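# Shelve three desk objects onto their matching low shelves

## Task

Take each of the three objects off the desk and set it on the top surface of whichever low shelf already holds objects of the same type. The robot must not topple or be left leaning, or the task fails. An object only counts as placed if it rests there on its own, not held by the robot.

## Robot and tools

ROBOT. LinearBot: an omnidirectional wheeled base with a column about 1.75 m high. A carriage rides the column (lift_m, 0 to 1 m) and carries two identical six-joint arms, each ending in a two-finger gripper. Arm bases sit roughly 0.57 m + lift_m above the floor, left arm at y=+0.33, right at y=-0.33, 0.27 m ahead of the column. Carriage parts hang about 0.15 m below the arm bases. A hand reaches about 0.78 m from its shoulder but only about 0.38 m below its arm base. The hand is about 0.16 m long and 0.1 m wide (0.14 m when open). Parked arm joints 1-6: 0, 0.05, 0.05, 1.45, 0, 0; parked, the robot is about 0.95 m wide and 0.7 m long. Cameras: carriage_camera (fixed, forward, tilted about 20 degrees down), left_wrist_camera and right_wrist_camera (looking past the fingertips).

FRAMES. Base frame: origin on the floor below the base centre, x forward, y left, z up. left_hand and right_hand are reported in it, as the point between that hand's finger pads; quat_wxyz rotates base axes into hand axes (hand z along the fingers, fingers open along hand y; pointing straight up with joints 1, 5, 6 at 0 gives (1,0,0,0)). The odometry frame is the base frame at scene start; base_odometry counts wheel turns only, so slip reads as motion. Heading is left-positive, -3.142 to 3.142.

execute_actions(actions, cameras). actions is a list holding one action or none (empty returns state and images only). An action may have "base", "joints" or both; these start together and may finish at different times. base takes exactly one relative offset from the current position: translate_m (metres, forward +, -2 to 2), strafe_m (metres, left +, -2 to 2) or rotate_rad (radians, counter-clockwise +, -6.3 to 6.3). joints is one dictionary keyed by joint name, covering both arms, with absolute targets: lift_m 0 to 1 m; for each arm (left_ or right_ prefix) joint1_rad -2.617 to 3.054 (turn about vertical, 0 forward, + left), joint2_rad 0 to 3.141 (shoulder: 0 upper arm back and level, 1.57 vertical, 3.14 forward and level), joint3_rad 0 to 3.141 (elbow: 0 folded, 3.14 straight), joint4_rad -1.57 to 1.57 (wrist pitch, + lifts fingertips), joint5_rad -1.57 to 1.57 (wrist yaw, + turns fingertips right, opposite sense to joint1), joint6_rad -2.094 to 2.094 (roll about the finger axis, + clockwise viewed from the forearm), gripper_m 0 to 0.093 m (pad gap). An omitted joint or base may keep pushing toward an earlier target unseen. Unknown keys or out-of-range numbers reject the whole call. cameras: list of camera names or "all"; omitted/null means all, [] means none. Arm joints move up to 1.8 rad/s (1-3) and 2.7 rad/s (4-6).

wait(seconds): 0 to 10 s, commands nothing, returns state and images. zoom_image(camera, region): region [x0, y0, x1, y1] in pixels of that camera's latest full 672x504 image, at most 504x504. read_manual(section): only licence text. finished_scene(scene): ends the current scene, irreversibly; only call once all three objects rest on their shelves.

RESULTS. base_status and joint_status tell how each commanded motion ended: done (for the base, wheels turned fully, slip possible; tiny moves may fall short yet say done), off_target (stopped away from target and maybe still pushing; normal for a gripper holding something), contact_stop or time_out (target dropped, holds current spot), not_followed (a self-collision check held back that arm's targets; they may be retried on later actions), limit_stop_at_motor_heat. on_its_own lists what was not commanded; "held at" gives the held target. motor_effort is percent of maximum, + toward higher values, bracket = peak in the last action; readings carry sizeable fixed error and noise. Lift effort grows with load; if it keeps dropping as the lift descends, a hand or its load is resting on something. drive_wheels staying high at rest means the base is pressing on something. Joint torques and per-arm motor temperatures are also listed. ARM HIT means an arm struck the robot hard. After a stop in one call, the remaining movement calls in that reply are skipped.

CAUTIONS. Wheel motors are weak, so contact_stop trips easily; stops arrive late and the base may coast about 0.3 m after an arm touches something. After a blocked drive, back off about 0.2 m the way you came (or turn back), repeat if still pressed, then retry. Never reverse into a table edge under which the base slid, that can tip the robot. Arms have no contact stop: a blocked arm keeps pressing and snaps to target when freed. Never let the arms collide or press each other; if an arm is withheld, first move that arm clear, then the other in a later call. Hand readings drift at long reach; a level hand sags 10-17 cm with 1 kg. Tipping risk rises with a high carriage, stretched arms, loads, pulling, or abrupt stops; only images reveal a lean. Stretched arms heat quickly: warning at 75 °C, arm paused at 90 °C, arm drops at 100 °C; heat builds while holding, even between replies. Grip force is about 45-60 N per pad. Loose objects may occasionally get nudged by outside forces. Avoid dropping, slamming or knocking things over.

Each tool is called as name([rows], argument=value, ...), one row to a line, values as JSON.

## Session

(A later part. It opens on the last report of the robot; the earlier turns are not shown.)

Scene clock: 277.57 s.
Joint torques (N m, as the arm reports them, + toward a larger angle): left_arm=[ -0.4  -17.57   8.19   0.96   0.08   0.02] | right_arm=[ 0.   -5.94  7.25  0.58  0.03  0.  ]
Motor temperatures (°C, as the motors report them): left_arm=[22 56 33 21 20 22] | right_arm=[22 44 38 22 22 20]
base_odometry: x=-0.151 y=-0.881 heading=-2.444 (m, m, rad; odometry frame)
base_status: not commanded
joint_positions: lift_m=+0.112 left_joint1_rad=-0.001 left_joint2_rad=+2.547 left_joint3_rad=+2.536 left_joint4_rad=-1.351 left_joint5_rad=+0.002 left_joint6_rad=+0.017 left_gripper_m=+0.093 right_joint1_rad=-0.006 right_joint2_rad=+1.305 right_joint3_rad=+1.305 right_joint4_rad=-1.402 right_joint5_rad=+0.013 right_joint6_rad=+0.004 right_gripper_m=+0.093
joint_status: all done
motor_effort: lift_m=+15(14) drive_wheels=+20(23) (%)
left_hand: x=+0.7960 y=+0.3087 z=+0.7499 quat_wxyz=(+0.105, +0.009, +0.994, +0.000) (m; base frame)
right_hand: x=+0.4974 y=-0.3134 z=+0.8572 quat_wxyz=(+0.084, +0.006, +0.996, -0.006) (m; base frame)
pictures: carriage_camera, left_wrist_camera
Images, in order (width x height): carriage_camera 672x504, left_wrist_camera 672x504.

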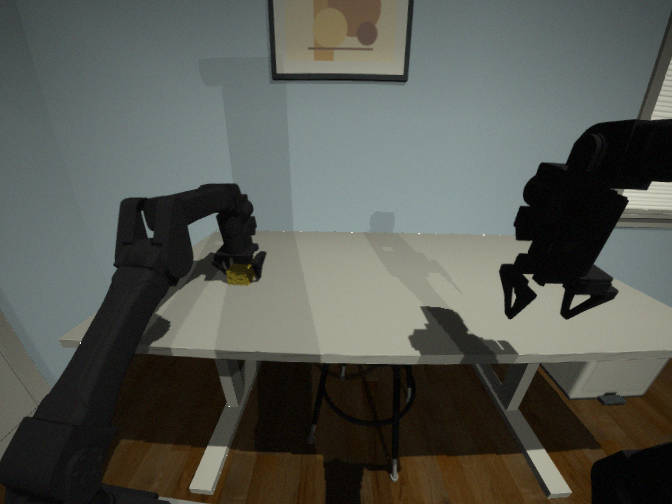

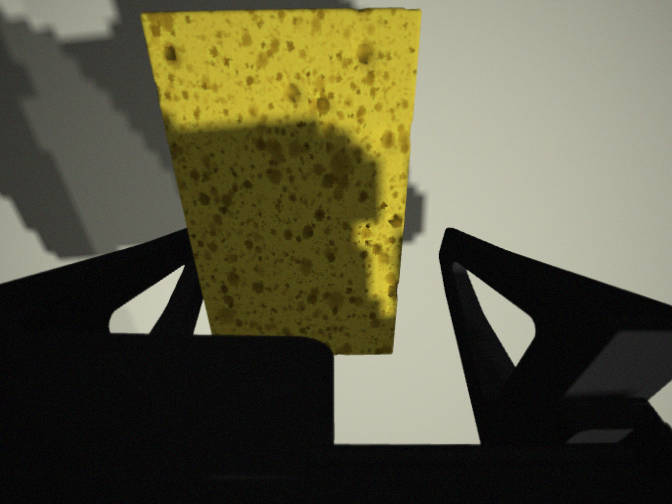

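Slightly too far back; forward 2 cm, a bit lower, close.

execute_actions([
  {"base":{"translate_m":0.025},"joints":{"lift_m":0.104}},
], cameras=["left_wrist_camera"])

execute_actions([
  {"joints":{"left_gripper_m":0.0}},
], cameras=["left_wrist_camera"])

execute_actions([
  {"joints":{"lift_m":0.25,"left_joint2_rad":1.9,"left_joint3_rad":1.9}},
], cameras=["left_wrist_camera"])

execute_actions([
  {"base":{"translate_m":-1.0}},
], cameras=[])

execute_actions([
  {"base":{"rotate_rad":3.14}},
], cameras=["carriage_camera","left_wrist_camera"])

Scene clock: 288.73 s.
Joint torques (N m, as the arm reports them, + toward a larger angle): left_arm=[ -0.18 -17.46   8.18   0.96   0.1    0.01] | right_arm=[-0.02 -5.73  7.39  0.58  0.03 -0.03]
Motor temperatures (°C, as the motors report them): left_arm=[22 59 33 21 20 22] | right_arm=[22 42 38 22 22 20]
base_odometry: x=-0.170 y=-0.897 heading=-2.444 (m, m, rad; odometry frame)
base_status: done
joint_positions: lift_m=+0.104 left_joint1_rad=-0.001 left_joint2_rad=+2.546 left_joint3_rad=+2.536 left_joint4_rad=-1.351 left_joint5_rad=+0.002 left_joint6_rad=+0.017 left_gripper_m=+0.093 right_joint1_rad=-0.006 right_joint2_rad=+1.305 right_joint3_rad=+1.303 right_joint4_rad=-1.402 right_joint5_rad=+0.013 right_joint6_rad=+0.004 right_gripper_m=+0.093
joint_status: all done
motor_effort: lift_m=+15(16) drive_wheels=-22(36) (%)
left_hand: x=+0.7959 y=+0.3091 z=+0.7425 quat_wxyz=(+0.105, +0.009, +0.994, +0.000) (m; base frame)
right_hand: x=+0.4971 y=-0.3134 z=+0.8491 quat_wxyz=(+0.084, +0.006, +0.996, -0.006) (m; base frame)
pictures: left_wrist_camera
Images, in order (width x height): left_wrist_camera 672x504.

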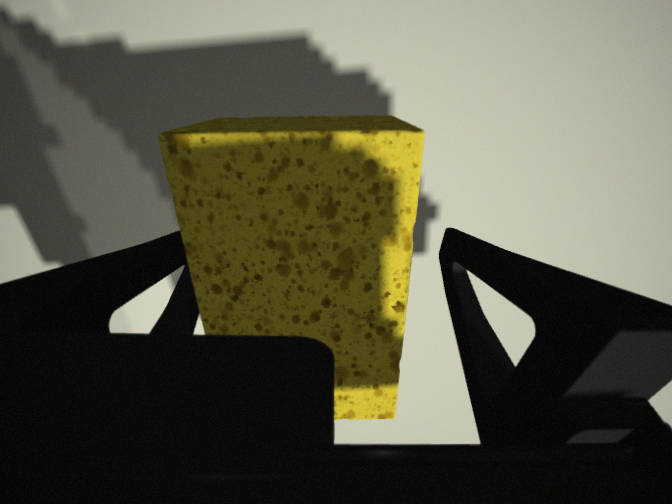

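Scene clock: 289.47 s.
Joint torques (N m, as the arm reports them, + toward a larger angle): left_arm=[ -0.35 -17.57   8.28   0.94   0.11   0.01] | right_arm=[-0.02 -5.77  7.28  0.59  0.01 -0.02]
Motor temperatures (°C, as the motors report them): left_arm=[22 59 33 21 20 22] | right_arm=[22 42 38 22 22 20]
base_odometry: x=-0.170 y=-0.897 heading=-2.444 (m, m, rad; odometry frame)
base_status: not commanded
joint_positions: lift_m=+0.104 left_joint1_rad=-0.001 left_joint2_rad=+2.546 left_joint3_rad=+2.536 left_joint4_rad=-1.351 left_joint5_rad=+0.002 left_joint6_rad=+0.017 left_gripper_m=+0.059 right_joint1_rad=-0.006 right_joint2_rad=+1.305 right_joint3_rad=+1.303 right_joint4_rad=-1.402 right_joint5_rad=+0.013 right_joint6_rad=+0.004 right_gripper_m=+0.093
joint_status: left_gripper_m off_target (ended at +0.059, target +0.000)
motor_effort: lift_m=+15(15) drive_wheels=-22(23) (%)
left_hand: x=+0.7959 y=+0.3091 z=+0.7425 quat_wxyz=(+0.105, +0.009, +0.994, +0.000) (m; base frame)
right_hand: x=+0.4971 y=-0.3134 z=+0.8491 quat_wxyz=(+0.084, +0.006, +0.996, -0.006) (m; base frame)
pictures: left_wrist_camera
Images, in order (width x height): left_wrist_camera 672x504.

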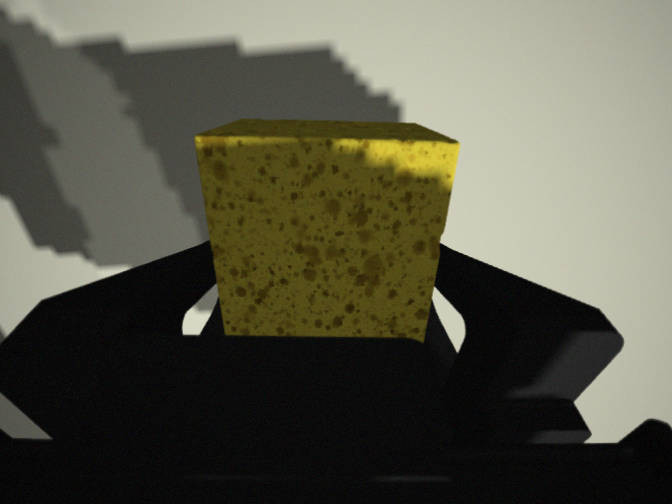

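Scene clock: 290.73 s.
Joint torques (N m, as the arm reports them, + toward a larger angle): left_arm=[ -0.44 -11.1    5.32   1.02   0.09   0.01] | right_arm=[-0.03 -5.78  7.24  0.6   0.02 -0.01]
Motor temperatures (°C, as the motors report them): left_arm=[22 60 33 21 20 22] | right_arm=[22 42 38 22 22 20]
base_odometry: x=-0.170 y=-0.897 heading=-2.444 (m, m, rad; odometry frame)
base_status: not commanded
joint_positions: lift_m=+0.250 left_joint1_rad=-0.001 left_joint2_rad=+1.887 left_joint3_rad=+1.921 left_joint4_rad=-1.349 left_joint5_rad=+0.002 left_joint6_rad=+0.017 left_gripper_m=+0.059 right_joint1_rad=-0.006 right_joint2_rad=+1.305 right_joint3_rad=+1.303 right_joint4_rad=-1.402 right_joint5_rad=+0.013 right_joint6_rad=+0.004 right_gripper_m=+0.093
joint_status: all done
motor_effort: lift_m=+20(23) drive_wheels=-21(23) (%)
left_hand: x=+0.6676 y=+0.3092 z=+1.0038 quat_wxyz=(+0.127, +0.009, +0.992, +0.000) (m; base frame)
right_hand: x=+0.4971 y=-0.3134 z=+0.9945 quat_wxyz=(+0.084, +0.006, +0.996, -0.006) (m; base frame)
pictures: left_wrist_camera
Images, in order (width x height): left_wrist_camera 672x504.

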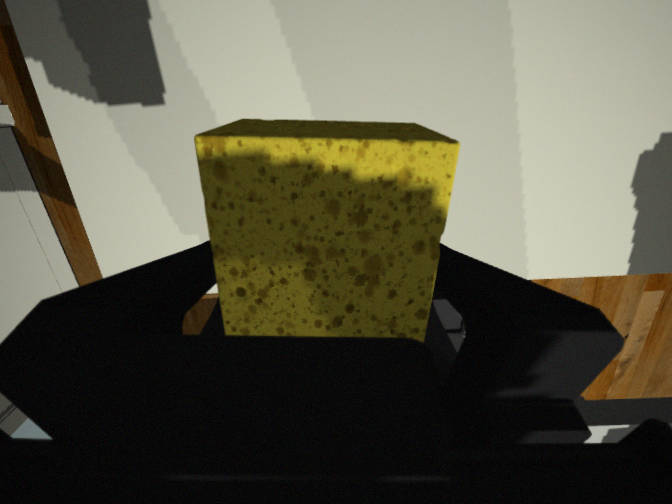

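Scene clock: 295.13 s.
Joint torques (N m, as the arm reports them, + toward a larger angle): left_arm=[ -0.37 -10.9    5.52   1.05   0.11   0.01] | right_arm=[ 0.03 -5.79  7.29  0.6   0.03 -0.02]
Motor temperatures (°C, as the motors report them): left_arm=[22 58 33 21 20 22] | right_arm=[22 42 38 22 22 20]
base_odometry: x=+0.596 y=-0.254 heading=-2.443 (m, m, rad; odometry frame)
base_status: done
joint_positions: lift_m=+0.250 left_joint1_rad=-0.001 left_joint2_rad=+1.887 left_joint3_rad=+1.921 left_joint4_rad=-1.349 left_joint5_rad=+0.002 left_joint6_rad=+0.017 left_gripper_m=+0.059 right_joint1_rad=-0.006 right_joint2_rad=+1.305 right_joint3_rad=+1.303 right_joint4_rad=-1.402 right_joint5_rad=+0.013 right_joint6_rad=+0.004 right_gripper_m=+0.093
joint_status: not commanded
motor_effort: lift_m=+20(20) drive_wheels=-8(37) (%)
left_hand: x=+0.6676 y=+0.3092 z=+1.0038 quat_wxyz=(+0.127, +0.009, +0.992, +0.000) (m; base frame)
right_hand: x=+0.4972 y=-0.3134 z=+0.9946 quat_wxyz=(+0.084, +0.006, +0.996, -0.006) (m; base frame)
pictures: none
No camera images: the call's "cameras" was empty. Leave "cameras" out to get every camera's image.

Scene clock: 299.40 s.
Joint torques (N m, as the arm reports them, + toward a larger angle): left_arm=[ -0.97 -10.92   5.53   0.94   0.12   0.01] | right_arm=[ 0.06 -5.77  7.25  0.53  0.04 -0.03]
Motor temperatures (°C, as the motors report them): left_arm=[22 57 33 21 20 22] | right_arm=[22 41 38 22 22 20]
base_odometry: x=+0.596 y=-0.254 heading=+0.696 (m, m, rad; odometry frame)
base_status: done
joint_positions: lift_m=+0.250 left_joint1_rad=+0.007 left_joint2_rad=+1.887 left_joint3_rad=+1.921 left_joint4_rad=-1.337 left_joint5_rad=+0.000 left_joint6_rad=+0.017 left_gripper_m=+0.059 right_joint1_rad=-0.006 right_joint2_rad=+1.305 right_joint3_rad=+1.303 right_joint4_rad=-1.394 right_joint5_rad=+0.013 right_joint6_rad=+0.004 right_gripper_m=+0.093
joint_status: not commanded
motor_effort: lift_m=+20(20) drive_wheels=+15(58) (%)
left_hand: x=+0.6704 y=+0.3124 z=+1.0046 quat_wxyz=(+0.133, +0.005, +0.991, +0.002) (m; base frame)
right_hand: x=+0.4991 y=-0.3134 z=+0.9949 quat_wxyz=(+0.088, +0.006, +0.996, -0.006) (m; base frame)
pictures: carriage_camera, left_wrist_camera
Images, in order (width x height): carriage_camera 672x504, left_wrist_camera 672x504.

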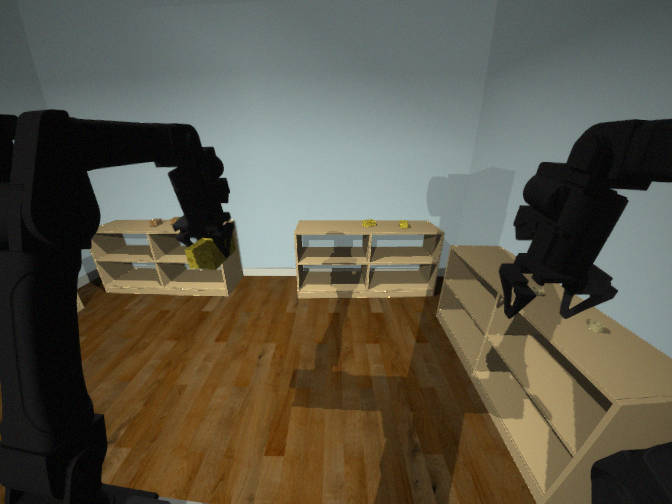

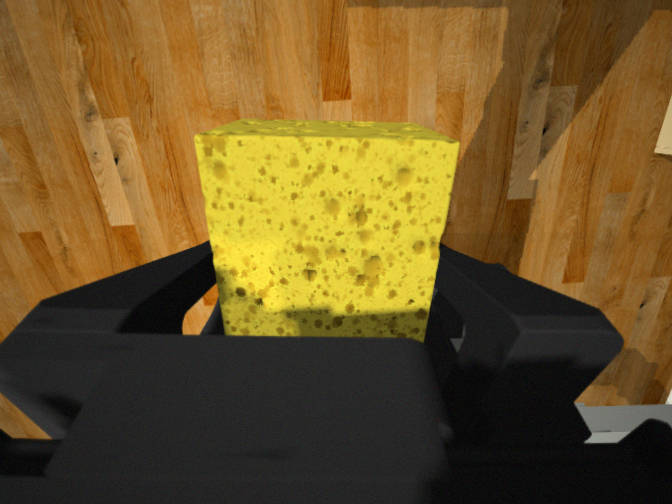

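execute_actions([
  {"base":{"translate_m":1.6},"joints":{"left_joint1_rad":-0.4,"left_joint6_rad":-0.35,"left_joint2_rad":2.55,"left_joint3_rad":2.55,"left_joint4_rad":-1.35,"lift_m":0.2}},
], cameras=["carriage_camera"])

Scene clock: 312.20 s.
Joint torques (N m, as the arm reports them, + toward a larger angle): left_arm=[ -0.18 -16.55   8.5    0.87   0.03  -0.07] | right_arm=[ 0.05 -5.58  7.3   0.57  0.02 -0.02]
Motor temperatures (°C, as the motors report them): left_arm=[22 56 33 21 20 22] | right_arm=[22 40 39 22 22 20]
base_odometry: x=+1.822 y=+0.774 heading=+0.697 (m, m, rad; odometry frame)
base_status: done
joint_positions: lift_m=+0.200 left_joint1_rad=-0.404 left_joint2_rad=+2.536 left_joint3_rad=+2.531 left_joint4_rad=-1.342 left_joint5_rad=+0.006 left_joint6_rad=-0.342 left_gripper_m=+0.059 right_joint1_rad=-0.006 right_joint2_rad=+1.303 right_joint3_rad=+1.303 right_joint4_rad=-1.397 right_joint5_rad=+0.013 right_joint6_rad=+0.004 right_gripper_m=+0.093
joint_status: all done
motor_effort: lift_m=+15(14) drive_wheels=-15(50) (%)
left_hand: x=+0.7538 y=+0.0979 z=+0.8426 quat_wxyz=(+0.103, +0.031, +0.993, -0.044) (m; base frame)
right_hand: x=+0.4981 y=-0.3134 z=+0.9457 quat_wxyz=(+0.087, +0.006, +0.996, -0.006) (m; base frame)
pictures: carriage_camera
Images, in order (width x height): carriage_camera 672x504.

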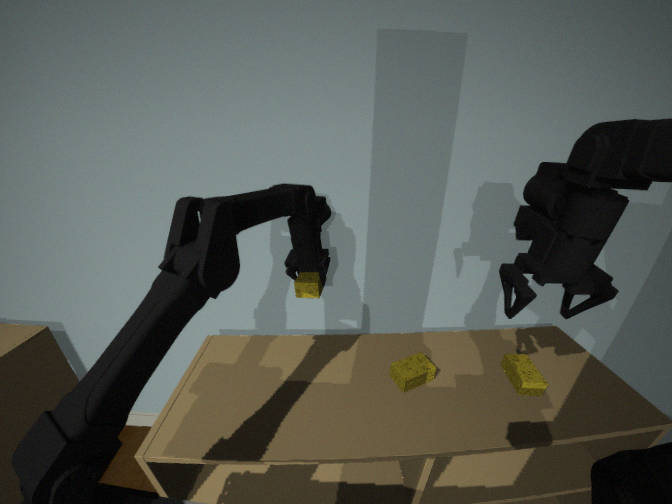

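execute_actions([
  {"base":{"translate_m":-0.05},"joints":{"lift_m":0.004}},
], cameras=["carriage_camera","left_wrist_camera"])

Scene clock: 320.17 s.
Joint torques (N m, as the arm reports them, + toward a larger angle): left_arm=[ -0.61 -17.36   7.94   0.88   0.06  -0.06] | right_arm=[-0.05 -5.66  7.41  0.6   0.01 -0.02]
Motor temperatures (°C, as the motors report them): left_arm=[22 58 33 21 20 22] | right_arm=[22 39 39 22 22 20]
base_odometry: x=+1.784 y=+0.742 heading=+0.697 (m, m, rad; odometry frame)
base_status: done
joint_positions: lift_m=+0.004 left_joint1_rad=-0.400 left_joint2_rad=+2.543 left_joint3_rad=+2.538 left_joint4_rad=-1.343 left_joint5_rad=+0.004 left_joint6_rad=-0.342 left_gripper_m=+0.059 right_joint1_rad=-0.006 right_joint2_rad=+1.303 right_joint3_rad=+1.303 right_joint4_rad=-1.398 right_joint5_rad=+0.012 right_joint6_rad=+0.004 right_gripper_m=+0.093
joint_status: all done
motor_effort: lift_m=+15(17) drive_wheels=+1(40) (%)
left_hand: x=+0.7554 y=+0.0994 z=+0.6448 quat_wxyz=(+0.103, +0.029, +0.993, -0.042) (m; base frame)
right_hand: x=+0.4979 y=-0.3134 z=+0.7496 quat_wxyz=(+0.087, +0.006, +0.996, -0.006) (m; base frame)
pictures: carriage_camera, left_wrist_camera
Images, in order (width x height): carriage_camera 672x504, left_wrist_camera 672x504.

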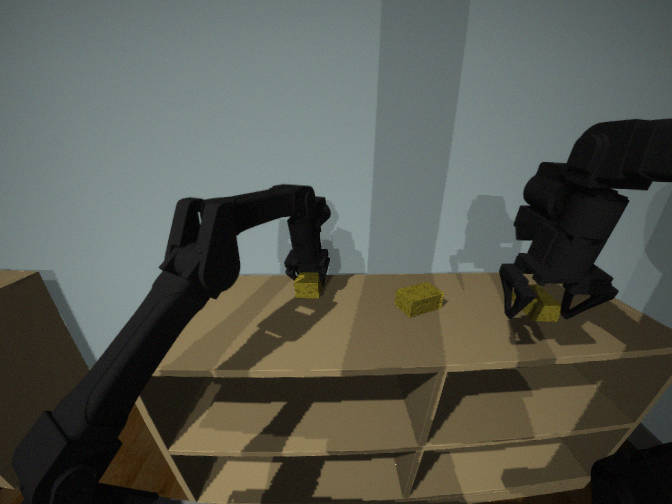

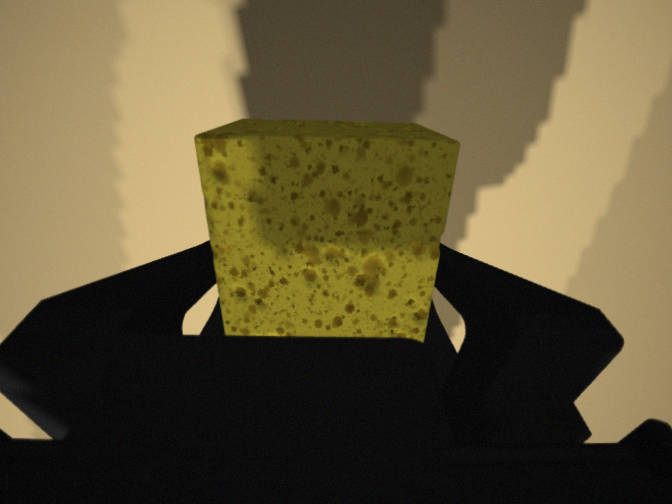

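Lower a little more and shift back, then release.

execute_actions([
  {"base":{"translate_m":-0.04},"joints":{"left_joint2_rad":2.61,"left_joint4_rad":-1.4}},
], cameras=[])

execute_actions([
  {"joints":{"left_gripper_m":0.093}},
], cameras=[])

execute_actions([
  {"joints":{"lift_m":0.2}},
], cameras=[])

execute_actions([
  {"base":{"translate_m":-0.3},"joints":{"left_joint1_rad":0,"left_joint2_rad":1.2,"left_joint3_rad":1.2}},
], cameras=["carriage_camera"])

Scene clock: 329.93 s.
Joint torques (N m, as the arm reports them, + toward a larger angle): left_arm=[ -0.4  -14.53   7.44   0.52   0.16  -0.06] | right_arm=[ 0.   -5.44  7.31  0.58  0.04 -0.02]
Motor temperatures (°C, as the motors report them): left_arm=[22 60 33 21 20 22] | right_arm=[22 39 39 22 22 20]
base_odometry: x=+1.753 y=+0.716 heading=+0.696 (m, m, rad; odometry frame)
base_status: done
joint_positions: lift_m=+0.004 left_joint1_rad=-0.400 left_joint2_rad=+2.568 left_joint3_rad=+2.546 left_joint4_rad=-1.370 left_joint5_rad=-0.007 left_joint6_rad=-0.342 left_gripper_m=+0.059 right_joint1_rad=-0.006 right_joint2_rad=+1.303 right_joint3_rad=+1.303 right_joint4_rad=-1.399 right_joint5_rad=+0.012 right_joint6_rad=+0.004 right_gripper_m=+0.093
joint_status: all done
motor_effort: lift_m=+15(15) drive_wheels=+12(37) (%)
left_hand: x=+0.7506 y=+0.1035 z=+0.6331 quat_wxyz=(+0.084, +0.029, +0.996, -0.029) (m; base frame)
right_hand: x=+0.4978 y=-0.3134 z=+0.7496 quat_wxyz=(+0.086, +0.006, +0.996, -0.006) (m; base frame)
pictures: none
No camera images: the call's "cameras" was empty. Leave "cameras" out to get every camera's image.

Scene clock: 330.67 s.
Joint torques (N m, as the arm reports them, + toward a larger angle): left_arm=[ -0.34 -14.8    7.44   0.53   0.12  -0.07] | right_arm=[ 0.05 -5.4   7.3   0.59  0.04 -0.01]
Motor temperatures (°C, as the motors report them): left_arm=[22 60 33 21 20 22] | right_arm=[22 39 39 22 22 20]
base_odometry: x=+1.753 y=+0.716 heading=+0.696 (m, m, rad; odometry frame)
base_status: not commanded
joint_positions: lift_m=+0.004 left_joint1_rad=-0.401 left_joint2_rad=+2.571 left_joint3_rad=+2.546 left_joint4_rad=-1.376 left_joint5_rad=-0.004 left_joint6_rad=-0.342 left_gripper_m=+0.093 right_joint1_rad=-0.006 right_joint2_rad=+1.303 right_joint3_rad=+1.303 right_joint4_rad=-1.399 right_joint5_rad=+0.012 right_joint6_rad=+0.004 right_gripper_m=+0.093
joint_status: all done
motor_effort: lift_m=+15(15) drive_wheels=+10(12) (%)
left_hand: x=+0.7489 y=+0.1035 z=+0.6309 quat_wxyz=(+0.079, +0.029, +0.996, -0.029) (m; base frame)
right_hand: x=+0.4978 y=-0.3134 z=+0.7496 quat_wxyz=(+0.086, +0.006, +0.996, -0.006) (m; base frame)
pictures: none
No camera images: the call's "cameras" was empty. Leave "cameras" out to get every camera's image.

Scene clock: 332.10 s.
Joint torques (N m, as the arm reports them, + toward a larger angle): left_arm=[ -0.36 -17.43   7.36   0.57   0.1   -0.06] | right_arm=[ 0.03 -5.52  7.45  0.56  0.04 -0.02]
Motor temperatures (°C, as the motors report them): left_arm=[22 61 33 21 20 22] | right_arm=[22 39 39 22 22 20]
base_odometry: x=+1.753 y=+0.716 heading=+0.696 (m, m, rad; odometry frame)
base_status: not commanded
joint_positions: lift_m=+0.200 left_joint1_rad=-0.401 left_joint2_rad=+2.602 left_joint3_rad=+2.546 left_joint4_rad=-1.386 left_joint5_rad=-0.001 left_joint6_rad=-0.342 left_gripper_m=+0.093 right_joint1_rad=-0.006 right_joint2_rad=+1.303 right_joint3_rad=+1.303 right_joint4_rad=-1.399 right_joint5_rad=+0.012 right_joint6_rad=+0.004 right_gripper_m=+0.093
joint_status: all done
motor_effort: lift_m=+20(26) drive_wheels=+7(11) (%)
left_hand: x=+0.7448 y=+0.1047 z=+0.8103 quat_wxyz=(+0.060, +0.029, +0.998, -0.023) (m; base frame)
right_hand: x=+0.4978 y=-0.3134 z=+0.9451 quat_wxyz=(+0.086, +0.006, +0.996, -0.006) (m; base frame)
pictures: none
No camera images: the call's "cameras" was empty. Leave "cameras" out to get every camera's image.

Scene clock: 334.67 s.
Joint torques (N m, as the arm reports them, + toward a larger angle): left_arm=[-0.63 -4.72  5.35  0.87  0.11 -0.04] | right_arm=[ 0.04 -5.88  7.29  0.6   0.03 -0.01]
Motor temperatures (°C, as the motors report them): left_arm=[22 60 33 21 20 22] | right_arm=[22 39 39 22 22 20]
base_odometry: x=+1.523 y=+0.523 heading=+0.697 (m, m, rad; odometry frame)
base_status: done
joint_positions: lift_m=+0.200 left_joint1_rad=+0.003 left_joint2_rad=+1.205 left_joint3_rad=+1.223 left_joint4_rad=-1.398 left_joint5_rad=-0.002 left_joint6_rad=-0.344 left_gripper_m=+0.093 right_joint1_rad=-0.006 right_joint2_rad=+1.303 right_joint3_rad=+1.303 right_joint4_rad=-1.399 right_joint5_rad=+0.012 right_joint6_rad=+0.004 right_gripper_m=+0.093
joint_status: all done
motor_effort: lift_m=+20(20) drive_wheels=-11(42) (%)
left_hand: x=+0.4766 y=+0.3106 z=+0.9422 quat_wxyz=(+0.094, -0.172, +0.980, -0.015) (m; base frame)
right_hand: x=+0.4977 y=-0.3134 z=+0.9451 quat_wxyz=(+0.086, +0.006, +0.996, -0.006) (m; base frame)
pictures: carriage_camera
Images, in order (width x height): carriage_camera 672x504.

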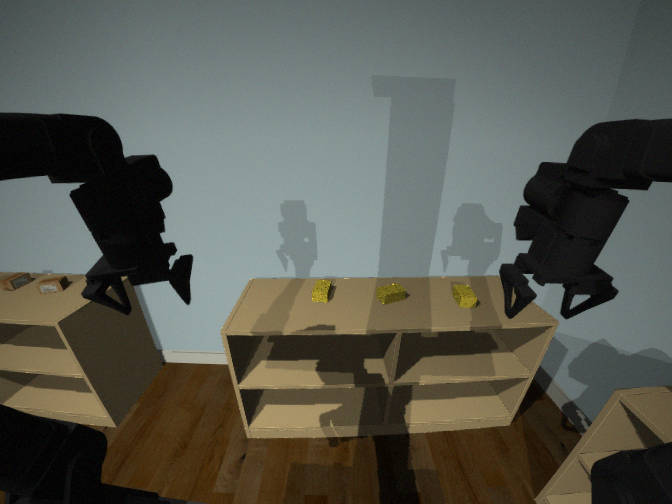

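finished_scene(scene=2)

The scene is finished: the task was done.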